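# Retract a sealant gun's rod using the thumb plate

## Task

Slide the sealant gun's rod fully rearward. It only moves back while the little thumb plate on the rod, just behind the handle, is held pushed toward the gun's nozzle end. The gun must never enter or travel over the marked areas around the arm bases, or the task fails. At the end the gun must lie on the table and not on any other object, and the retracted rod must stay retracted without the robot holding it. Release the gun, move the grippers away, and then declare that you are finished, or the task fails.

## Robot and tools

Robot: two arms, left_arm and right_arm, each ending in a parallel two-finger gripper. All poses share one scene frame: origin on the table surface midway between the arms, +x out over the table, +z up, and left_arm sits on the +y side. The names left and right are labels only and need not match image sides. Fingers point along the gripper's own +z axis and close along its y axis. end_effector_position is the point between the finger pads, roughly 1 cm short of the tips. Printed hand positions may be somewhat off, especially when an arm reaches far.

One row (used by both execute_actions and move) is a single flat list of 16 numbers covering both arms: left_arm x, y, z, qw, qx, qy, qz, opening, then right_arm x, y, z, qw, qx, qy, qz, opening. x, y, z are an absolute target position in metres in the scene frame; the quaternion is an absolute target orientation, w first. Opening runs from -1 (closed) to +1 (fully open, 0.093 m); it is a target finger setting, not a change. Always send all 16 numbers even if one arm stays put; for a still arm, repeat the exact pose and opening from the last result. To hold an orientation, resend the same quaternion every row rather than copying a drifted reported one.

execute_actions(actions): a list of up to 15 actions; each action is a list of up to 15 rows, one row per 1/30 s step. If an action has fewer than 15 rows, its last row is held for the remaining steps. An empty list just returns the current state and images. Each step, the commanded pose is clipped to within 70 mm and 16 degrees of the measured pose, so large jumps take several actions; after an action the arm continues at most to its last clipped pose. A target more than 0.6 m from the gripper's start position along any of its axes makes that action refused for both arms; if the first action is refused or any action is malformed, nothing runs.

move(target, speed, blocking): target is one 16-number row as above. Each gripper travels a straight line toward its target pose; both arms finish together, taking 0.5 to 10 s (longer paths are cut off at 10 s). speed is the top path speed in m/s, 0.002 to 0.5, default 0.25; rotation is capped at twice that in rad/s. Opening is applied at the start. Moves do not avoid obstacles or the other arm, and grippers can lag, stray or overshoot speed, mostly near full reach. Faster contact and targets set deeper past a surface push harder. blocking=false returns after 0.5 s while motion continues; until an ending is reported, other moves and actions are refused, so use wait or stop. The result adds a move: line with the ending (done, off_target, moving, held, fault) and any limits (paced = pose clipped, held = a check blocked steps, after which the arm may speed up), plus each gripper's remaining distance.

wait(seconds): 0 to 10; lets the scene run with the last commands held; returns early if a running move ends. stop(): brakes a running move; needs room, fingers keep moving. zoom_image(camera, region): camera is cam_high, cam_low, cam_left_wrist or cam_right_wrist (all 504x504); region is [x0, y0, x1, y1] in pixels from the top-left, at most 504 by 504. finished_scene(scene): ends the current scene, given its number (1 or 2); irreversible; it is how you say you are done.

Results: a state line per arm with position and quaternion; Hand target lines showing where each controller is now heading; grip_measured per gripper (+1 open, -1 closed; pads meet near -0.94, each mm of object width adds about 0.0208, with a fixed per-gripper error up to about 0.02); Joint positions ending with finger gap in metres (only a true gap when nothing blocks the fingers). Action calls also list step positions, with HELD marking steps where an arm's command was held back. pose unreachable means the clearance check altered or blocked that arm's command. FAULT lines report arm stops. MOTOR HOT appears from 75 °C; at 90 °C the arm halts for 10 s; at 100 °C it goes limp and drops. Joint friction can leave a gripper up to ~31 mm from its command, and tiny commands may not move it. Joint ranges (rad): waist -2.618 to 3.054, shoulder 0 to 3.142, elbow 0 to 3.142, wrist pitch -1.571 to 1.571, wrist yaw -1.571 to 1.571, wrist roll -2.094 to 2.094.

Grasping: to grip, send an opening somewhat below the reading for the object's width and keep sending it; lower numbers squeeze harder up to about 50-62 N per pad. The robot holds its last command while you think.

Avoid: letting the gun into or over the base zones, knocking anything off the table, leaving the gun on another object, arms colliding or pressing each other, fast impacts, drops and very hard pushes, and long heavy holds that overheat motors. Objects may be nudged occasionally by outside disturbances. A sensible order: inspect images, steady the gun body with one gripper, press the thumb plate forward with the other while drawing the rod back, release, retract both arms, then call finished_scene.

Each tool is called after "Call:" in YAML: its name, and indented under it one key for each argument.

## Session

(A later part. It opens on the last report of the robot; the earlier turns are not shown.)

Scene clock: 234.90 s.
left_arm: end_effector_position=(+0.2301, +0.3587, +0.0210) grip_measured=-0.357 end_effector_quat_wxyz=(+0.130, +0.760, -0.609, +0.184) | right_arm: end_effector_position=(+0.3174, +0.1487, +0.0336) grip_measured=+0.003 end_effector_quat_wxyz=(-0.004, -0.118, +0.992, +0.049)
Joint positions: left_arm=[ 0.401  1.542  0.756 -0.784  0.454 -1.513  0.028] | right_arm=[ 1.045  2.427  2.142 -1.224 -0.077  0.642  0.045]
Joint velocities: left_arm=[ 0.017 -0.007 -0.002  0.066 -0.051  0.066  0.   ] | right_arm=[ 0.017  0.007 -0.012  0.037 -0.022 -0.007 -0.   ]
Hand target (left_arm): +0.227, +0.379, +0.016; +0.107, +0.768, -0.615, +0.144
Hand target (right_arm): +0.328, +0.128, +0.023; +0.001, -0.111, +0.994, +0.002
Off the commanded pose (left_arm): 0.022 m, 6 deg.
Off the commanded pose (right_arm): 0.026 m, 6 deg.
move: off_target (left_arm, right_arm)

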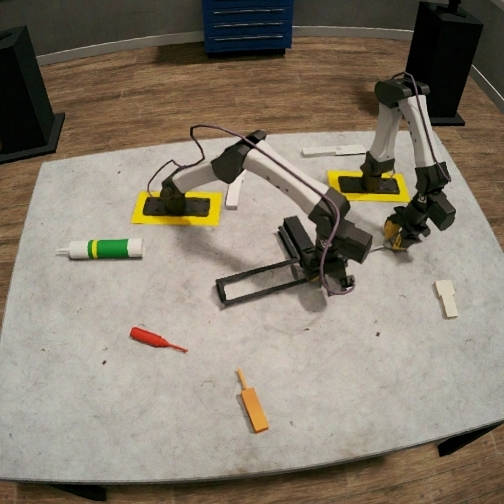

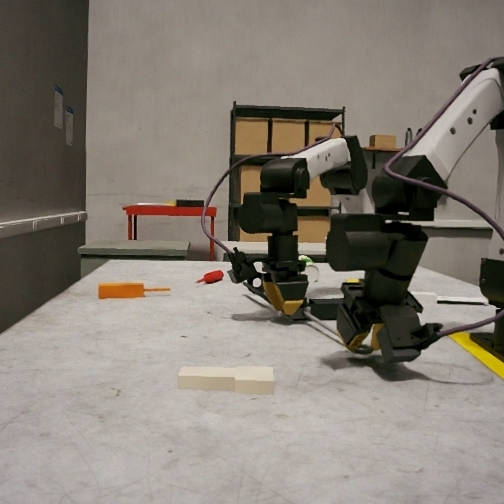

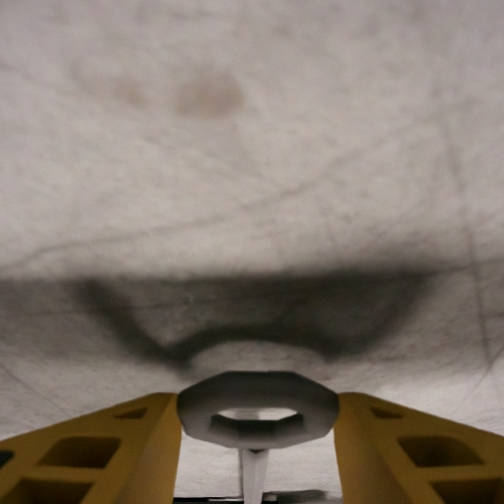

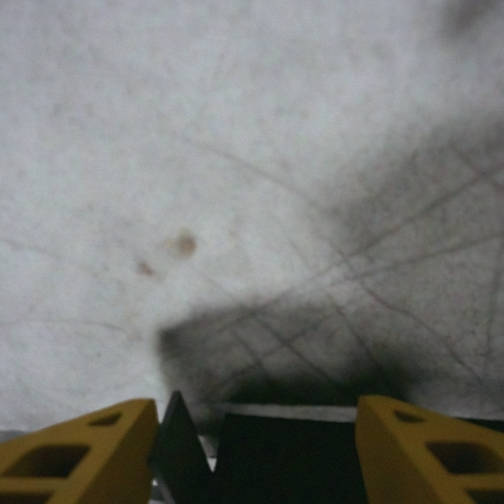

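Call:
move:
  target: [0.233,0.355,0.0147,0.106,0.768,-0.616,0.143,-0.7,0.318,0.145,0.03,0,-0.11,0.994,0,0.45]
  speed: 0.05

Call:
move:
  target: [0.233,0.355,0.0147,0.106,0.768,-0.616,0.143,-0.7,0.316,0.145,0.085,0,-0.11,0.994,0,0.45]
  speed: 0.1

Call:
move:
  target: [0.233,0.355,0.0147,0.106,0.768,-0.616,0.143,-0.7,0.303,0.197,0.08,0,-0.11,0.994,0,-1]
  speed: 0.1

Call:
move:
  target: [0.233,0.355,0.0147,0.106,0.768,-0.616,0.143,-0.7,0.3,0.197,0.018,0,-0.11,0.994,0,-1]
  speed: 0.05

Scene clock: 246.27 s.
left_arm: end_effector_position=(+0.2312, +0.3562, +0.0150) grip_measured=-0.357 end_effector_quat_wxyz=(+0.107, +0.770, -0.612, +0.146) | right_arm: end_effector_position=(+0.3223, +0.1456, +0.0383) grip_measured=+0.448 end_effector_quat_wxyz=(+0.007, -0.109, +0.994, +0.016)
Joint positions: left_arm=[ 0.328  1.542  0.756 -0.761  0.363 -1.597  0.028] | right_arm=[ 1.055  2.47   2.24  -1.308 -0.013  0.669  0.067]
Joint velocities: left_arm=[-0.007 -0.012 -0.002 -0.051  0.007 -0.022 -0.   ] | right_arm=[-0.007 -0.012  0.012  0.066 -0.051  0.081 -0.002]
Hand target (left_arm): +0.233, +0.355, +0.015; +0.105, +0.768, -0.616, +0.143
Hand target (right_arm): +0.318, +0.145, +0.030; -0.000, -0.110, +0.994, +0.001
Off the commanded pose (left_arm): 0.002 m, 1 deg.
Off the commanded pose (right_arm): 0.009 m, 2 deg.
move: done

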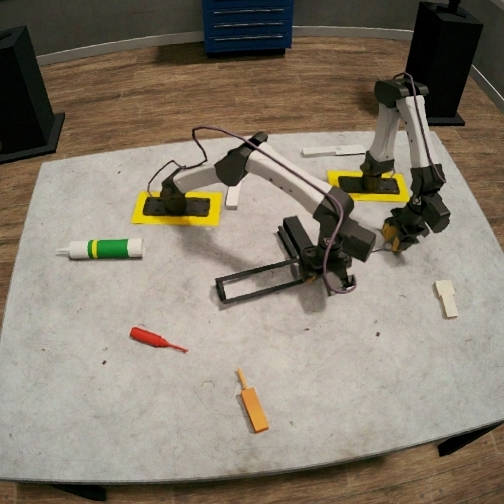

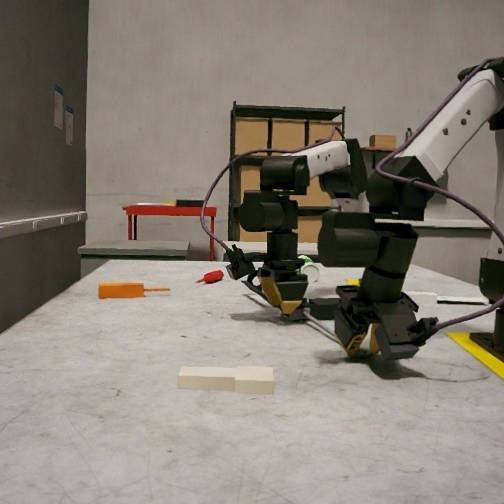

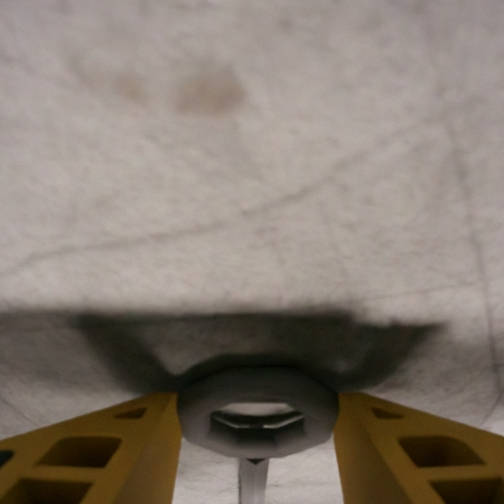

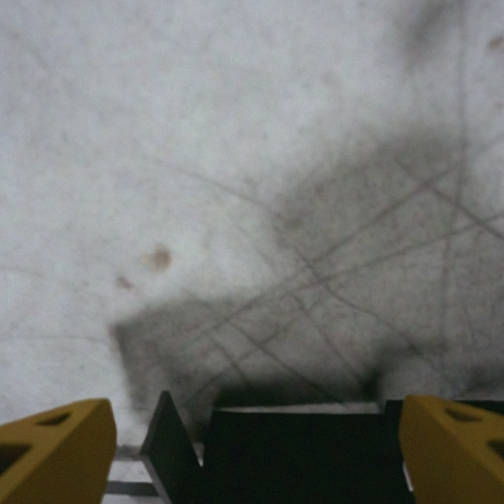

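Scene clock: 247.40 s.
left_arm: end_effector_position=(+0.2312, +0.3562, +0.0150) grip_measured=-0.357 end_effector_quat_wxyz=(+0.107, +0.770, -0.612, +0.146) | right_arm: end_effector_position=(+0.3208, +0.1432, +0.0921) grip_measured=+0.448 end_effector_quat_wxyz=(+0.010, -0.107, +0.994, +0.017)
Joint positions: left_arm=[ 0.328  1.542  0.756 -0.761  0.363 -1.597  0.028] | right_arm=[ 1.055  2.493  2.499 -1.539 -0.01   0.673  0.067]
Joint velocities: left_arm=[ 0.017 -0.007  0.007  0.066 -0.051 -0.051  0.   ] | right_arm=[ 0.002  0.002  0.002  0.051 -0.051  0.022  0.001]
Hand target (left_arm): +0.233, +0.355, +0.015; +0.106, +0.768, -0.616, +0.143
Hand target (right_arm): +0.315, +0.144, +0.085; +0.003, -0.110, +0.994, +0.004
Off the commanded pose (left_arm): 0.002 m, 1 deg.
Off the commanded pose (right_arm): 0.009 m, 2 deg.
joint sent to its limit (right arm) — the command would take joint 4 (wrist pitch) past its lower limit, so that joint was sent only as far as its limit.
move: done

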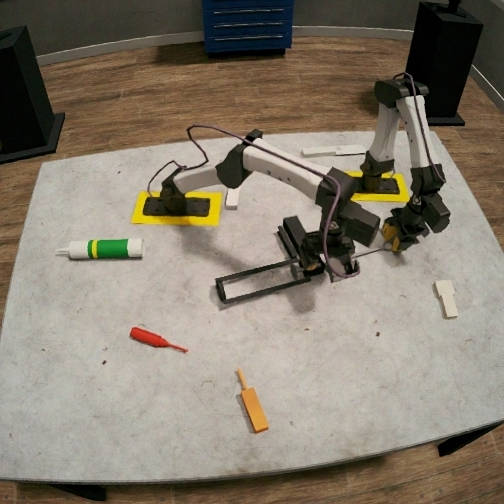

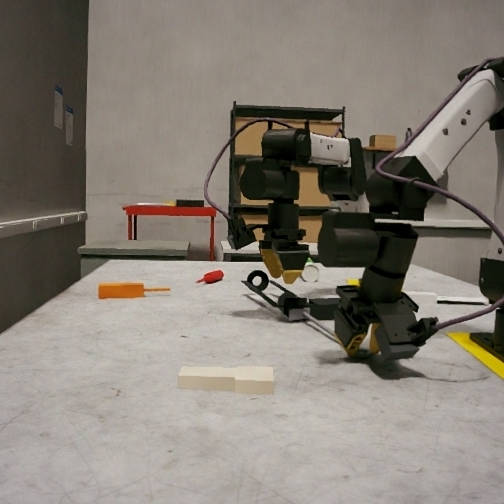

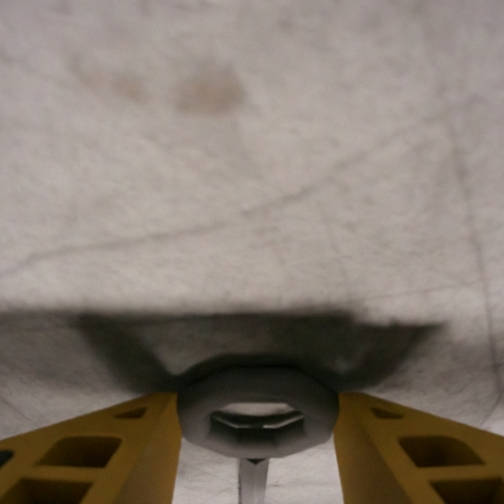

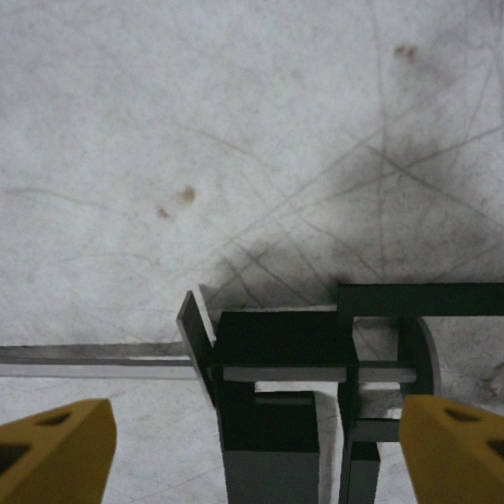

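Scene clock: 248.33 s.
left_arm: end_effector_position=(+0.2312, +0.3562, +0.0150) grip_measured=-0.357 end_effector_quat_wxyz=(+0.107, +0.770, -0.612, +0.146) | right_arm: end_effector_position=(+0.3026, +0.1963, +0.0872) grip_measured=-1.000 end_effector_quat_wxyz=(+0.035, -0.112, +0.992, +0.049)
Joint positions: left_arm=[ 0.328  1.542  0.756 -0.761  0.363 -1.597  0.028] | right_arm=[ 1.148  2.619  2.713 -1.544 -0.01   0.755  0.   ]
Joint velocities: left_arm=[-0.012 -0.002  0.012 -0.022  0.007 -0.022 -0.001] | right_arm=[ 0.002 -0.002  0.017 -0.095 -0.095  0.022  0.   ]
Hand target (left_arm): +0.233, +0.355, +0.015; +0.106, +0.768, -0.616, +0.143
Hand target (right_arm): +0.301, +0.196, +0.080; +0.032, -0.110, +0.993, +0.040
Off the commanded pose (left_arm): 0.002 m, 1 deg.
Off the commanded pose (right_arm): 0.007 m, 7 deg.
joint sent to its limit (right arm) — the command would take joint 4 (wrist pitch) past its lower limit, so that joint was sent only as far as its limit.
move: off_target (right_arm)

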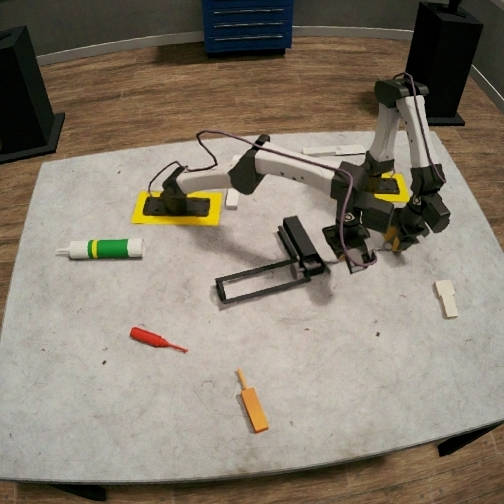

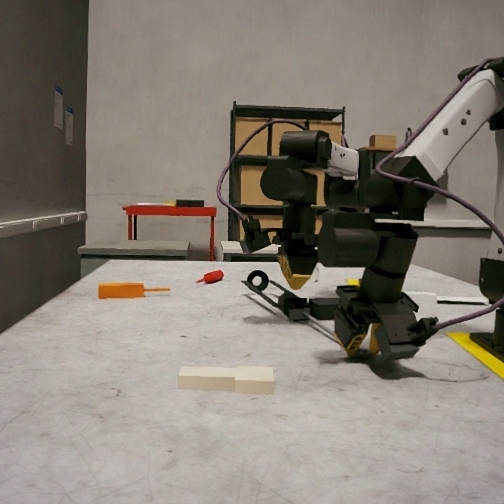

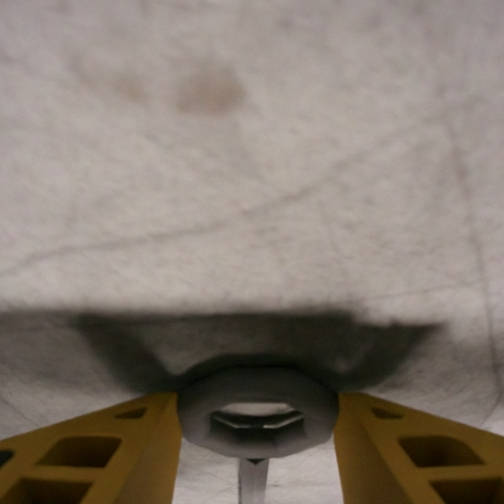

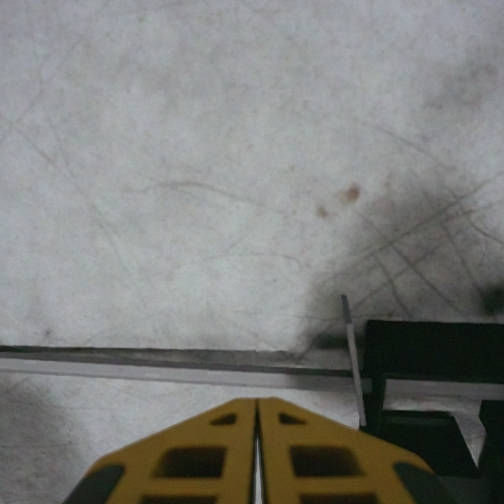

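Scene clock: 250.23 s.
left_arm: end_effector_position=(+0.2312, +0.3562, +0.0150) grip_measured=-0.357 end_effector_quat_wxyz=(+0.107, +0.770, -0.612, +0.146) | right_arm: end_effector_position=(+0.3039, +0.1982, +0.0258) grip_measured=-1.000 end_effector_quat_wxyz=(+0.006, -0.109, +0.994, +0.014)
Joint positions: left_arm=[ 0.328  1.542  0.756 -0.761  0.363 -1.597  0.028] | right_arm=[ 1.148  2.773  2.772 -1.54  -0.01   0.76   0.   ]
Joint velocities: left_arm=[-0.007  0.002 -0.012  0.081  0.037 -0.037  0.   ] | right_arm=[-0.002 -0.002  0.002  0.022 -0.007 -0.051  0.   ]
Hand target (left_arm): +0.233, +0.355, +0.015; +0.106, +0.768, -0.616, +0.143
Hand target (right_arm): +0.300, +0.197, +0.017; +0.001, -0.110, +0.994, +0.002
Off the commanded pose (left_arm): 0.002 m, 1 deg.
Off the commanded pose (right_arm): 0.009 m, 2 deg.
joint sent to its limit (right arm) — the command would take joint 4 (wrist pitch) past its lower limit, so that joint was sent only as far as its limit.
move: done

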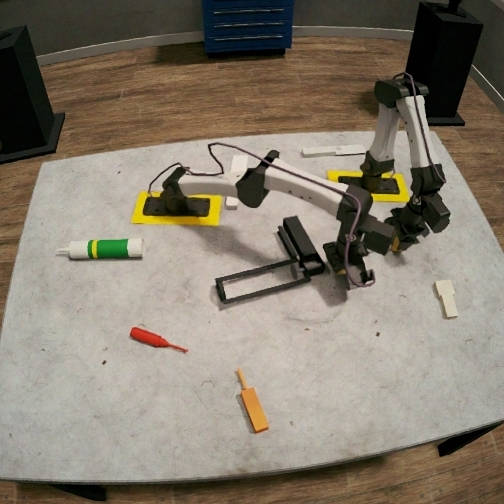

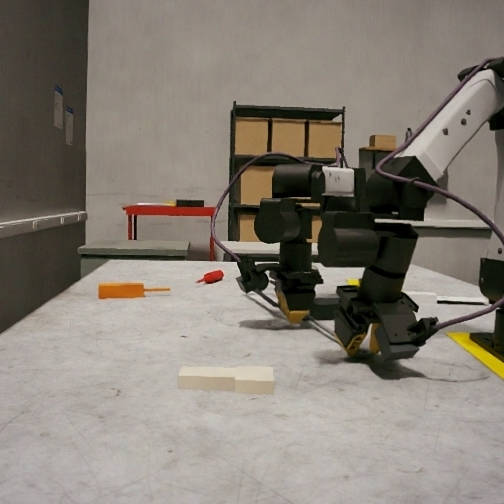

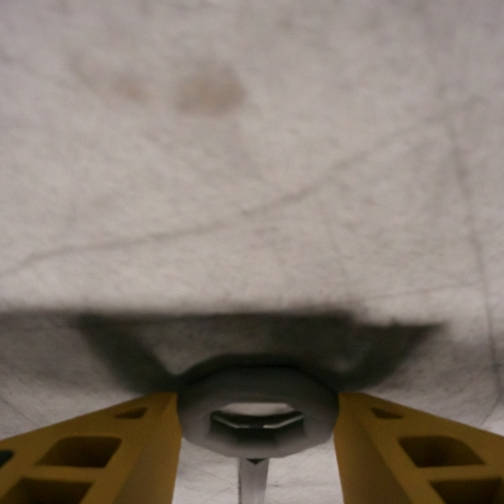

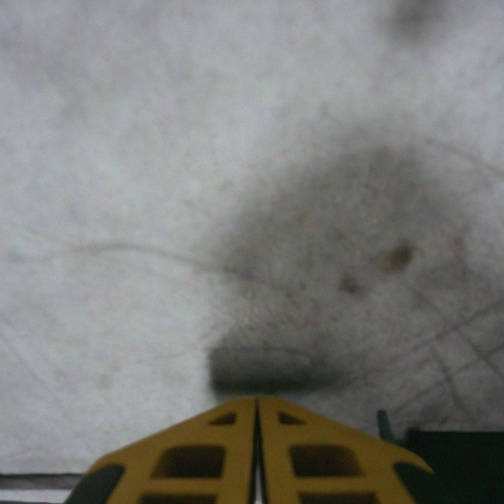

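Call:
move:
  target: [0.233,0.355,0.0147,0.106,0.768,-0.616,0.143,-0.7,0.308,0.15,0.018,0,-0.11,0.994,0,-1]
  speed: 0.03

Call:
move:
  target: [0.233,0.355,0.0147,0.106,0.768,-0.616,0.143,-0.7,0.308,0.15,0.085,0,-0.11,0.994,0,-1]
  speed: 0.0020
  blocking: false

Call:
stop:

Call:
zoom_image:
  camera: "cam_high"
  region: [200,210,400,320]

Scene clock: 257.63 s.
left_arm: end_effector_position=(+0.2332, +0.3498, +0.0168) grip_measured=-0.357 end_effector_quat_wxyz=(+0.114, +0.764, -0.615, +0.158) | right_arm: end_effector_position=(+0.2996, +0.1827, +0.0268) grip_measured=-1.000 end_effector_quat_wxyz=(+0.006, -0.125, +0.991, +0.046)
Joint positions: left_arm=[ 0.318  1.542  0.756 -0.755  0.391 -1.598  0.028] | right_arm=[ 1.123  2.506  2.259 -1.247 -0.054  0.706  0.   ]
Joint velocities: left_arm=[-0.022 -0.007 -0.002  0.051  0.022 -0.022  0.001] | right_arm=[ 0.007  0.002 -0.022  0.022 -0.051 -0.007  0.   ]
Hand target (left_arm): +0.233, +0.355, +0.015; +0.106, +0.768, -0.615, +0.143
Hand target (right_arm): +0.309, +0.152, +0.019; -0.001, -0.111, +0.994, +0.000
Off the commanded pose (left_arm): 0.006 m, 2 deg.
Off the commanded pose (right_arm): 0.035 m, 6 deg.
move: off_target (right_arm)

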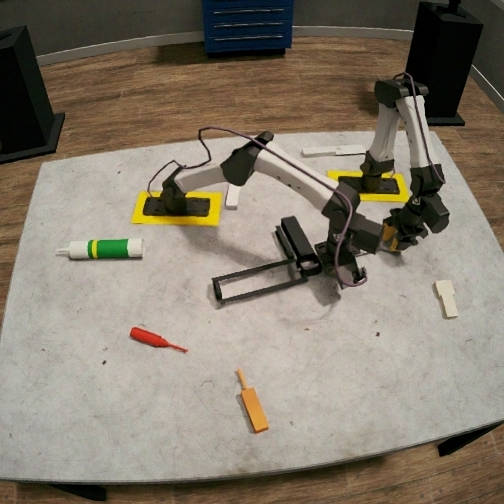

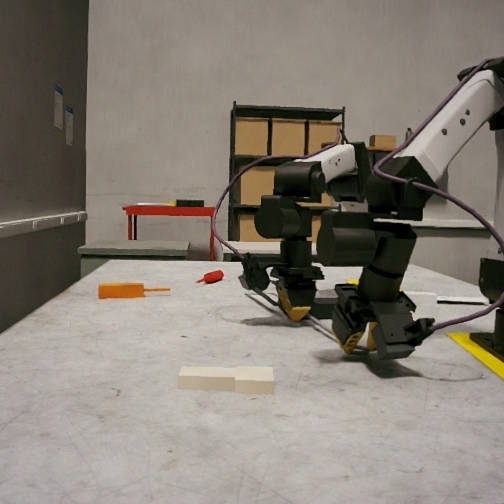

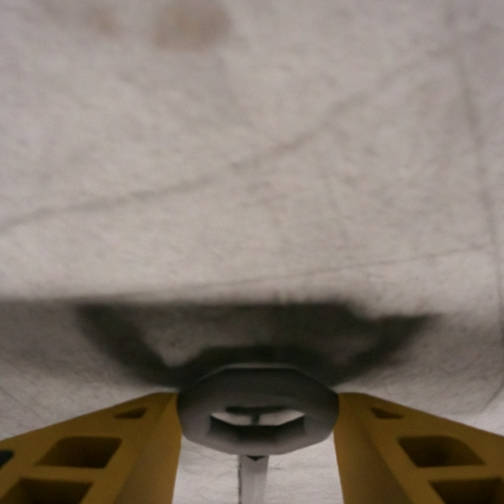

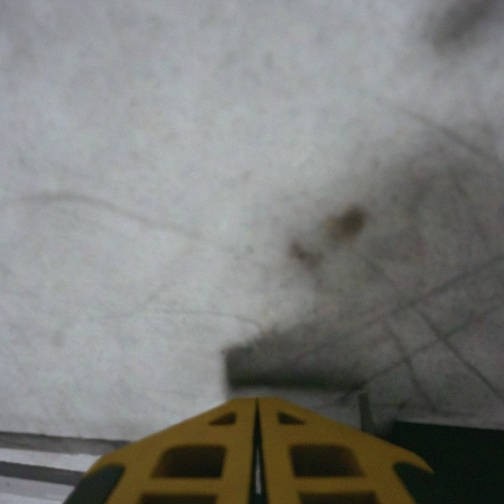

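Scene clock: 258.13 s.
left_arm: end_effector_position=(+0.2333, +0.3496, +0.0169) grip_measured=-0.357 end_effector_quat_wxyz=(+0.115, +0.764, -0.615, +0.158) | right_arm: end_effector_position=(+0.2992, +0.1837, +0.0268) grip_measured=-1.000 end_effector_quat_wxyz=(+0.005, -0.125, +0.991, +0.048)
Joint positions: left_arm=[ 0.318  1.542  0.756 -0.755  0.393 -1.598  0.028] | right_arm=[ 1.123  2.506  2.259 -1.245 -0.058  0.706  0.   ]
Joint velocities: left_arm=[-0.007  0.012  0.017 -0.007  0.022  0.007 -0.002] | right_arm=[-0.007 -0.032 -0.012 -0.007 -0.007  0.007  0.   ]
Hand target (left_arm): +0.233, +0.350, +0.017; +0.114, +0.764, -0.615, +0.158
Hand target (right_arm): +0.300, +0.182, +0.028; +0.006, -0.125, +0.991, +0.045
Off the commanded pose (left_arm): 0.006 m, 2 deg.
Off the commanded pose (right_arm): 0.068 m, 6 deg.
move: running

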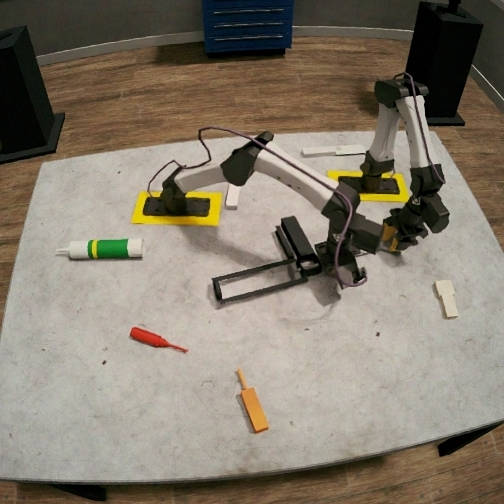

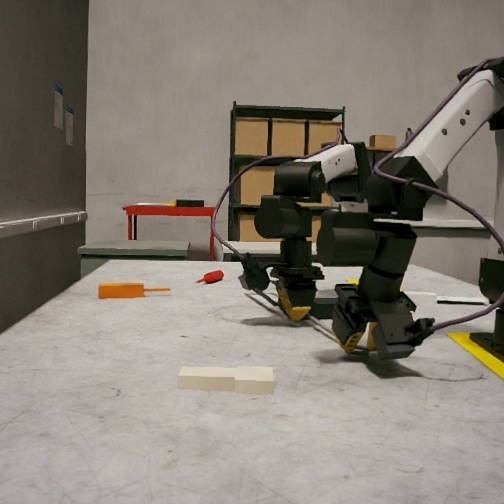

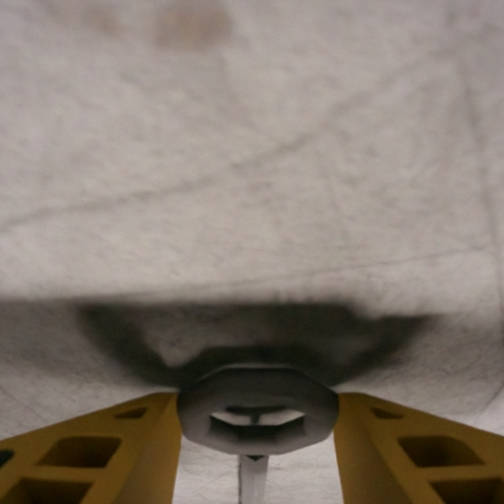

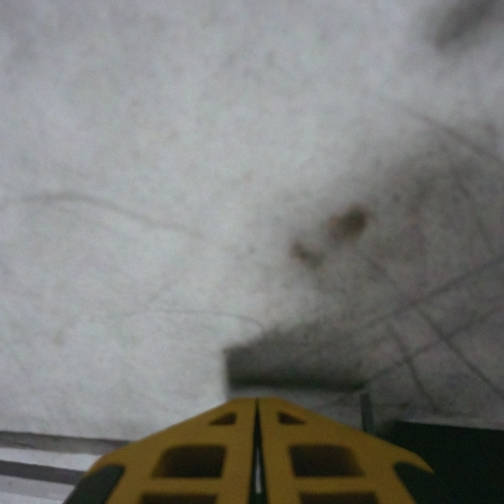

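Scene clock: 258.37 s.
left_arm: end_effector_position=(+0.2333, +0.3496, +0.0169) grip_measured=-0.357 end_effector_quat_wxyz=(+0.115, +0.764, -0.615, +0.158) | right_arm: end_effector_position=(+0.2992, +0.1837, +0.0268) grip_measured=-1.000 end_effector_quat_wxyz=(+0.005, -0.125, +0.991, +0.048)
Joint positions: left_arm=[ 0.318  1.542  0.756 -0.755  0.393 -1.598  0.028] | right_arm=[ 1.123  2.506  2.259 -1.245 -0.058  0.706  0.   ]
Joint velocities: left_arm=[-0.027  0.002 -0.002  0.022 -0.081 -0.037  0.   ] | right_arm=[ 0.002 -0.007  0.012 -0.007 -0.051 -0.066  0.   ]
Hand target (left_arm): +0.233, +0.350, +0.017; +0.114, +0.764, -0.615, +0.158
Hand target (right_arm): +0.300, +0.182, +0.028; +0.006, -0.124, +0.991, +0.045
Off the commanded pose (left_arm): 0.006 m, 2 deg.
Off the commanded pose (right_arm): 0.068 m, 6 deg.
earlier move: stopped

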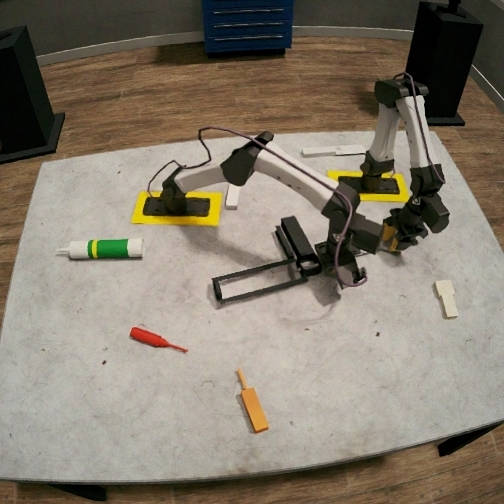

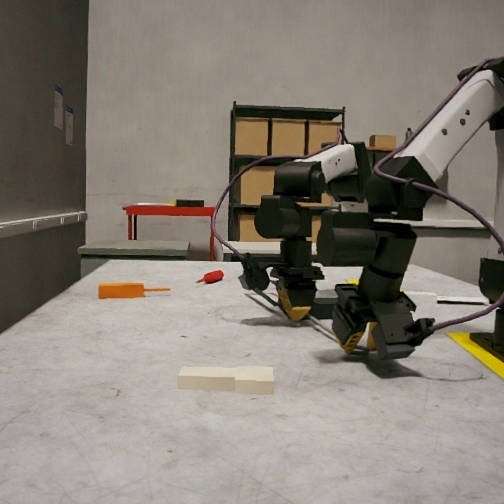

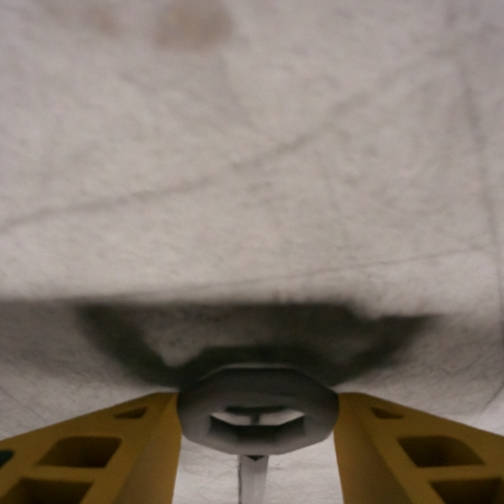

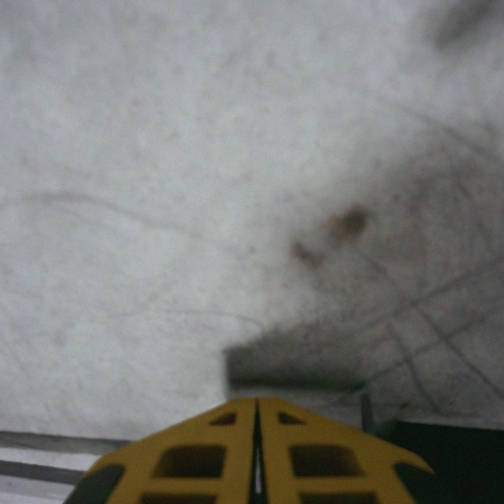

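Region (200, 210, 400, 320) of cam_high's 504x504 image, scaled by 2.520, with more detail than that image has; it fills the top 277 rows of this view, and the rest is white.

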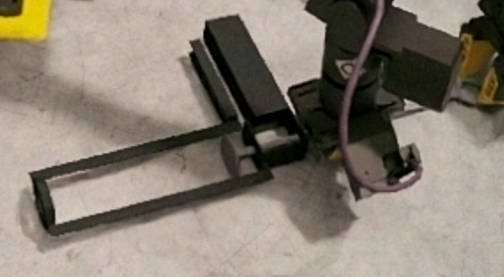

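Call:
move:
  target: [0.225,0.39,0.012,0.106,0.768,-0.616,0.143,-0.7,0.305,0.135,0.022,0,-0.11,0.994,0,-1]
  speed: 0.06

Call:
zoom_image:
  camera: "cam_high"
  region: [200,210,400,320]

Scene clock: 262.47 s.
left_arm: end_effector_position=(+0.2268, +0.3640, +0.0180) grip_measured=-0.357 end_effector_quat_wxyz=(+0.139, +0.756, -0.611, +0.187) | right_arm: end_effector_position=(+0.2957, +0.1827, +0.0381) grip_measured=-1.000 end_effector_quat_wxyz=(+0.011, -0.132, +0.988, +0.076)
Joint positions: left_arm=[ 0.438  1.562  0.756 -0.795  0.47  -1.46   0.028] | right_arm=[ 1.118  2.421  2.142 -1.166 -0.087  0.689  0.   ]
Joint velocities: left_arm=[ 0.022 -0.017  0.002 -0.051 -0.022 -0.051  0.001] | right_arm=[-0.002 -0.037 -0.012 -0.051 -0.007  0.022  0.   ]
Hand target (left_arm): +0.225, +0.388, +0.013; +0.107, +0.768, -0.615, +0.144
Hand target (right_arm): +0.305, +0.138, +0.023; -0.002, -0.113, +0.994, +0.001
Off the commanded pose (left_arm): 0.027 m, 6 deg.
Off the commanded pose (right_arm): 0.051 m, 9 deg.
move: off_target (left_arm, right_arm)

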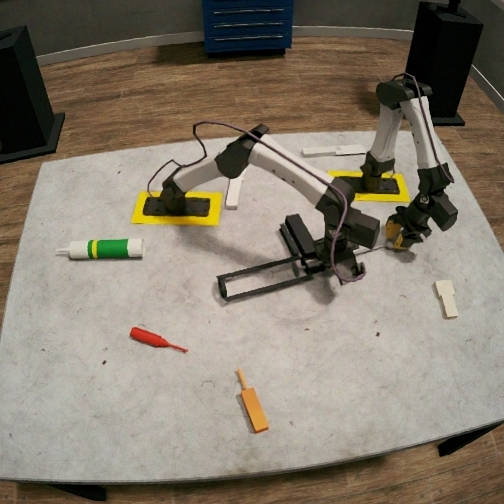

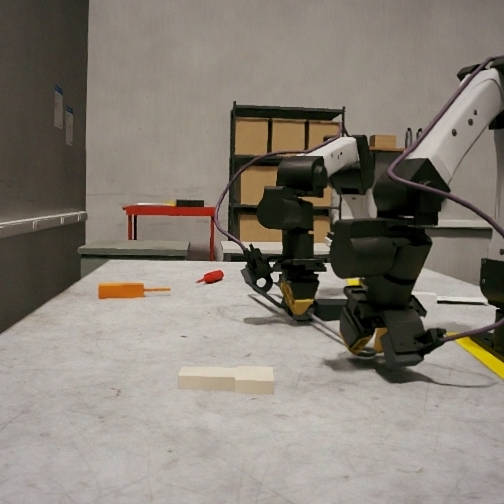

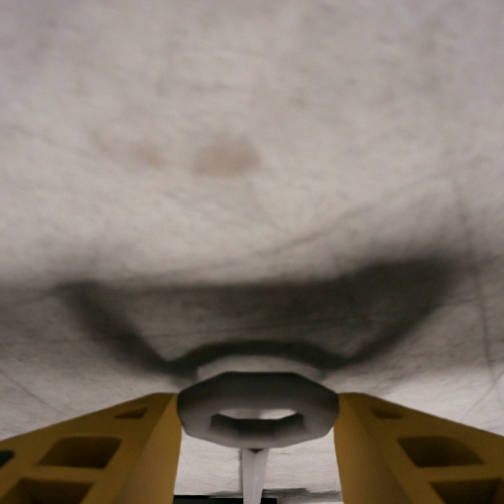

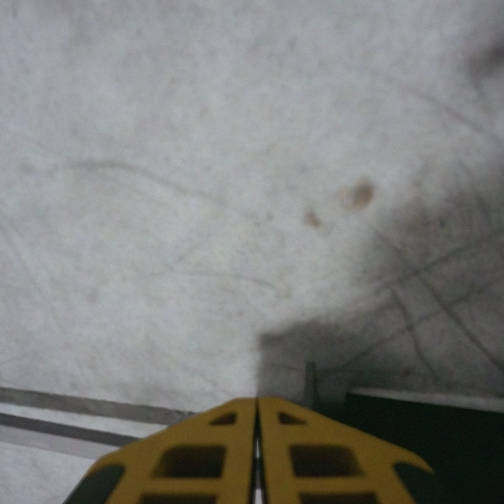

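Region (200, 210, 400, 320) of cam_high's 504x504 image, scaled by 2.520, with more detail than that image has; it fills the top 277 rows of this view, and the rest is white.

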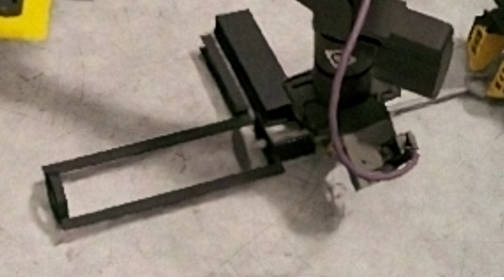

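Call:
move:
  target: [0.23,0.36,0.0147,0.106,0.768,-0.616,0.143,-0.7,0.297,0.195,0.04,0,-0.11,0.994,0,-1]
  speed: 0.05

Call:
move:
  target: [0.23,0.36,0.0147,0.106,0.768,-0.616,0.143,-0.7,0.297,0.19,0.08,0,-0.11,0.994,0,-1]
  speed: 0.1

Call:
move:
  target: [0.23,0.36,0.0147,0.106,0.768,-0.616,0.143,-0.7,0.29,0.15,0.085,0,-0.11,0.994,0,1]
  speed: 0.1

Call:
zoom_image:
  camera: "cam_right_wrist"
  region: [100,220,480,504]

Scene clock: 271.53 s.
left_arm: end_effector_position=(+0.2274, +0.3624, +0.0142) grip_measured=-0.357 end_effector_quat_wxyz=(+0.108, +0.768, -0.615, +0.143) | right_arm: end_effector_position=(+0.3006, +0.1947, +0.0475) grip_measured=-1.000 end_effector_quat_wxyz=(+0.010, -0.108, +0.994, +0.021)
Joint positions: left_arm=[ 0.356  1.545  0.756 -0.777  0.36  -1.558  0.028] | right_arm=[ 1.149  2.699  2.711 -1.538 -0.012  0.763  0.   ]
Joint velocities: left_arm=[-0.007  0.007  0.002 -0.051 -0.022 -0.007 -0.001] | right_arm=[ 0.007 -0.002 -0.012 -0.022  0.066 -0.066  0.   ]
Hand target (left_arm): +0.230, +0.360, +0.015; +0.105, +0.768, -0.616, +0.144
Hand target (right_arm): +0.296, +0.194, +0.039; +0.005, -0.110, +0.994, +0.008
Off the commanded pose (left_arm): 0.004 m, 0 deg.
Off the commanded pose (right_arm): 0.008 m, 3 deg.
joint sent to its limit (right arm) — the command would take joint 4 (wrist pitch) past its lower limit, so that joint was sent only as far as its limit.
move: off_target (right_arm)

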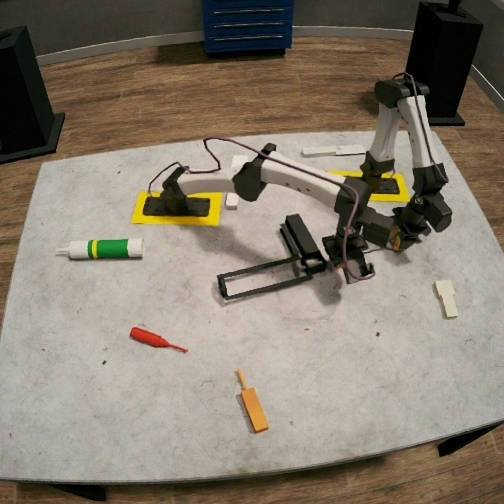

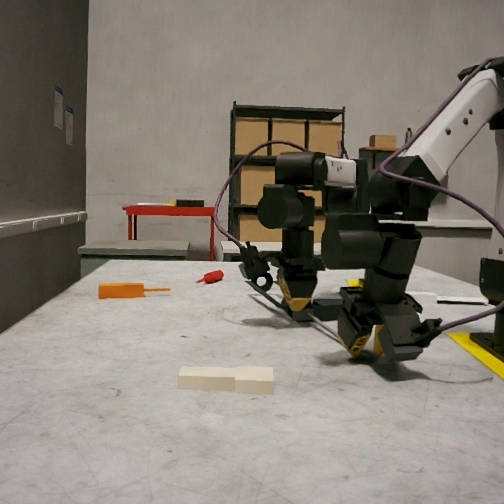

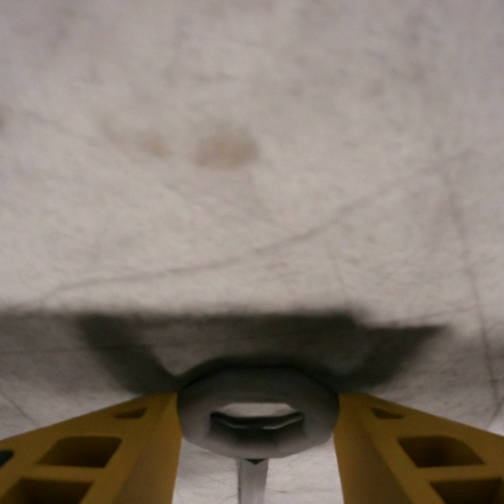

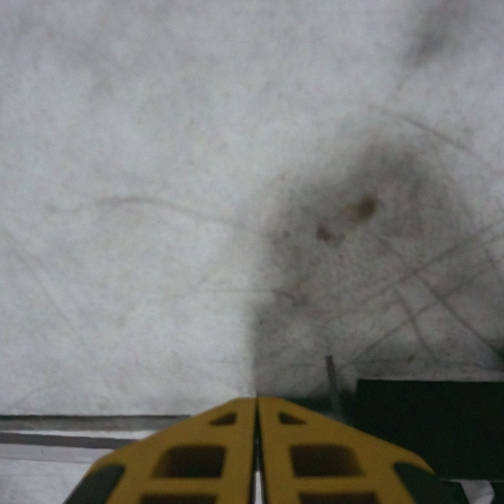

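Scene clock: 272.53 s.
left_arm: end_effector_position=(+0.2274, +0.3624, +0.0142) grip_measured=-0.357 end_effector_quat_wxyz=(+0.108, +0.768, -0.615, +0.143) | right_arm: end_effector_position=(+0.3013, +0.1952, +0.0842) grip_measured=-1.000 end_effector_quat_wxyz=(+0.031, -0.108, +0.993, +0.045)
Joint positions: left_arm=[ 0.356  1.545  0.756 -0.777  0.36  -1.558  0.028] | right_arm=[ 1.149  2.617  2.698 -1.542 -0.011  0.763  0.   ]
Joint velocities: left_arm=[-0.007 -0.012  0.007 -0.022  0.007  0.066 -0.   ] | right_arm=[ 0.022 -0.017 -0.012 -0.022  0.022 -0.081  0.   ]
Hand target (left_arm): +0.230, +0.360, +0.015; +0.106, +0.768, -0.616, +0.143
Hand target (right_arm): +0.297, +0.190, +0.080; +0.024, -0.110, +0.993, +0.029
Off the commanded pose (left_arm): 0.004 m, 0 deg.
Off the commanded pose (right_arm): 0.008 m, 6 deg.
joint sent to its limit (right arm) — the command would take joint 4 (wrist pitch) past its lower limit, so that joint was sent only as far as its limit.
move: off_target (right_arm)

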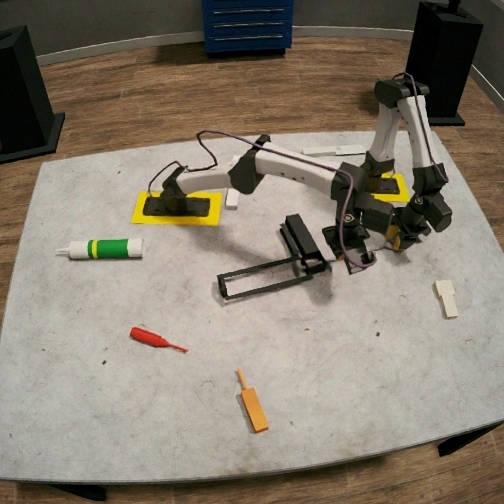

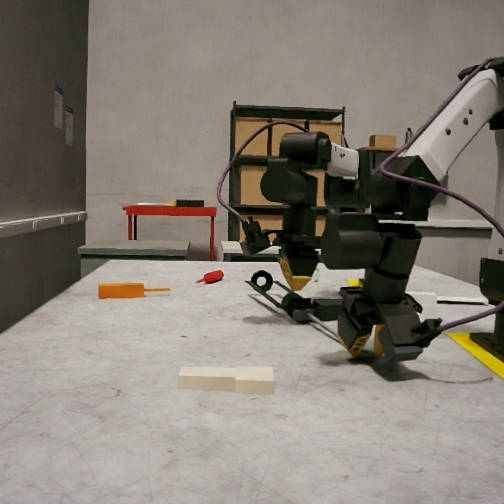

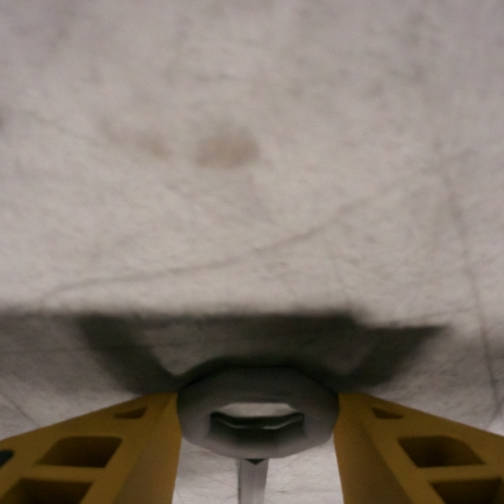

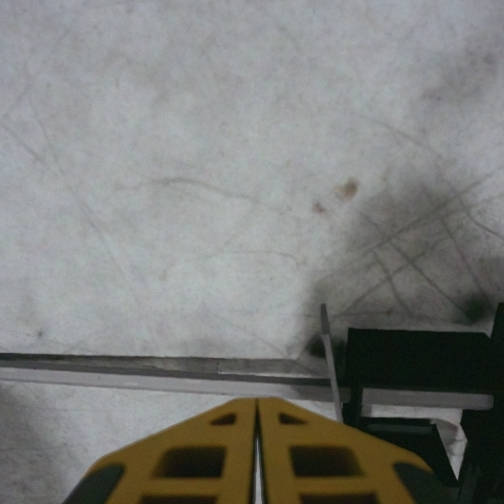

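Scene clock: 273.40 s.
left_arm: end_effector_position=(+0.2274, +0.3624, +0.0142) grip_measured=-0.357 end_effector_quat_wxyz=(+0.108, +0.768, -0.615, +0.143) | right_arm: end_effector_position=(+0.2867, +0.1530, +0.0835) grip_measured=+0.979 end_effector_quat_wxyz=(-0.007, -0.110, +0.994, -0.001)
Joint positions: left_arm=[ 0.356  1.545  0.756 -0.777  0.36  -1.558  0.028] | right_arm=[ 1.125  2.468  2.418 -1.532 -0.009  0.735  0.092]
Joint velocities: left_arm=[-0.007 -0.007 -0.007 -0.022 -0.007 -0.066 -0.   ] | right_arm=[ 0.002 -0.007 -0.051  0.051 -0.081 -0.007 -0.001]
Hand target (left_arm): +0.230, +0.360, +0.015; +0.106, +0.767, -0.616, +0.143
Hand target (right_arm): +0.291, +0.150, +0.085; -0.000, -0.110, +0.994, -0.000
Off the commanded pose (left_arm): 0.004 m, 0 deg.
Off the commanded pose (right_arm): 0.005 m, 1 deg.
move: done

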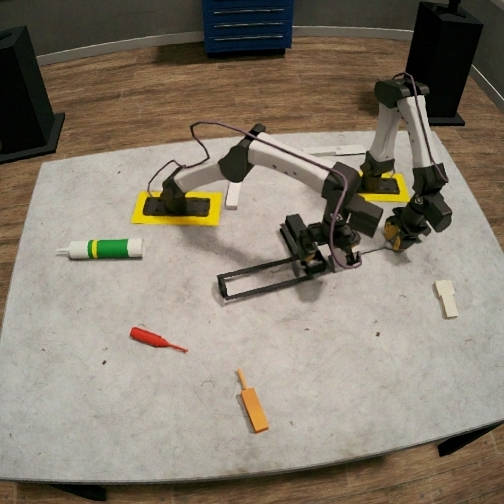

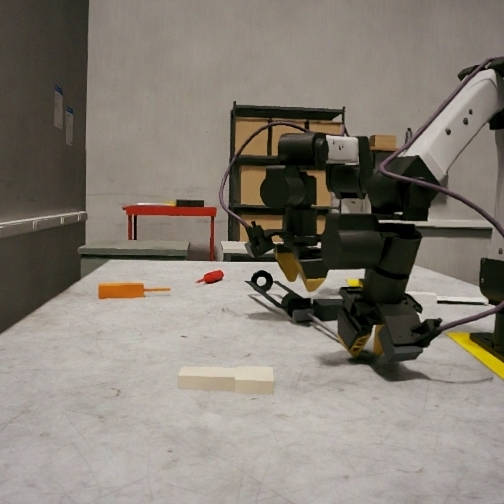

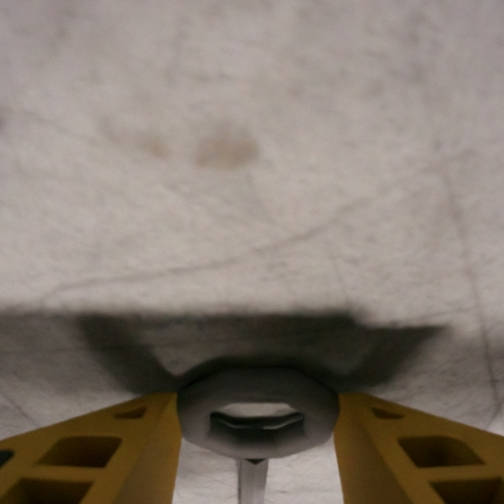

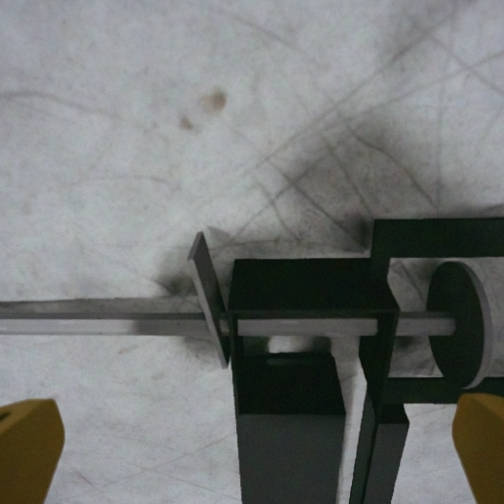

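Region (100, 220, 480, 504) of cam_right_wrist's 504x504 image, scaled by 1.326, with more detail than that image has; it fills the top 377 rows of this view, and the rest is white.

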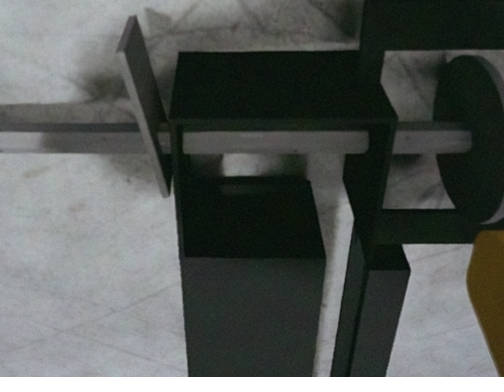

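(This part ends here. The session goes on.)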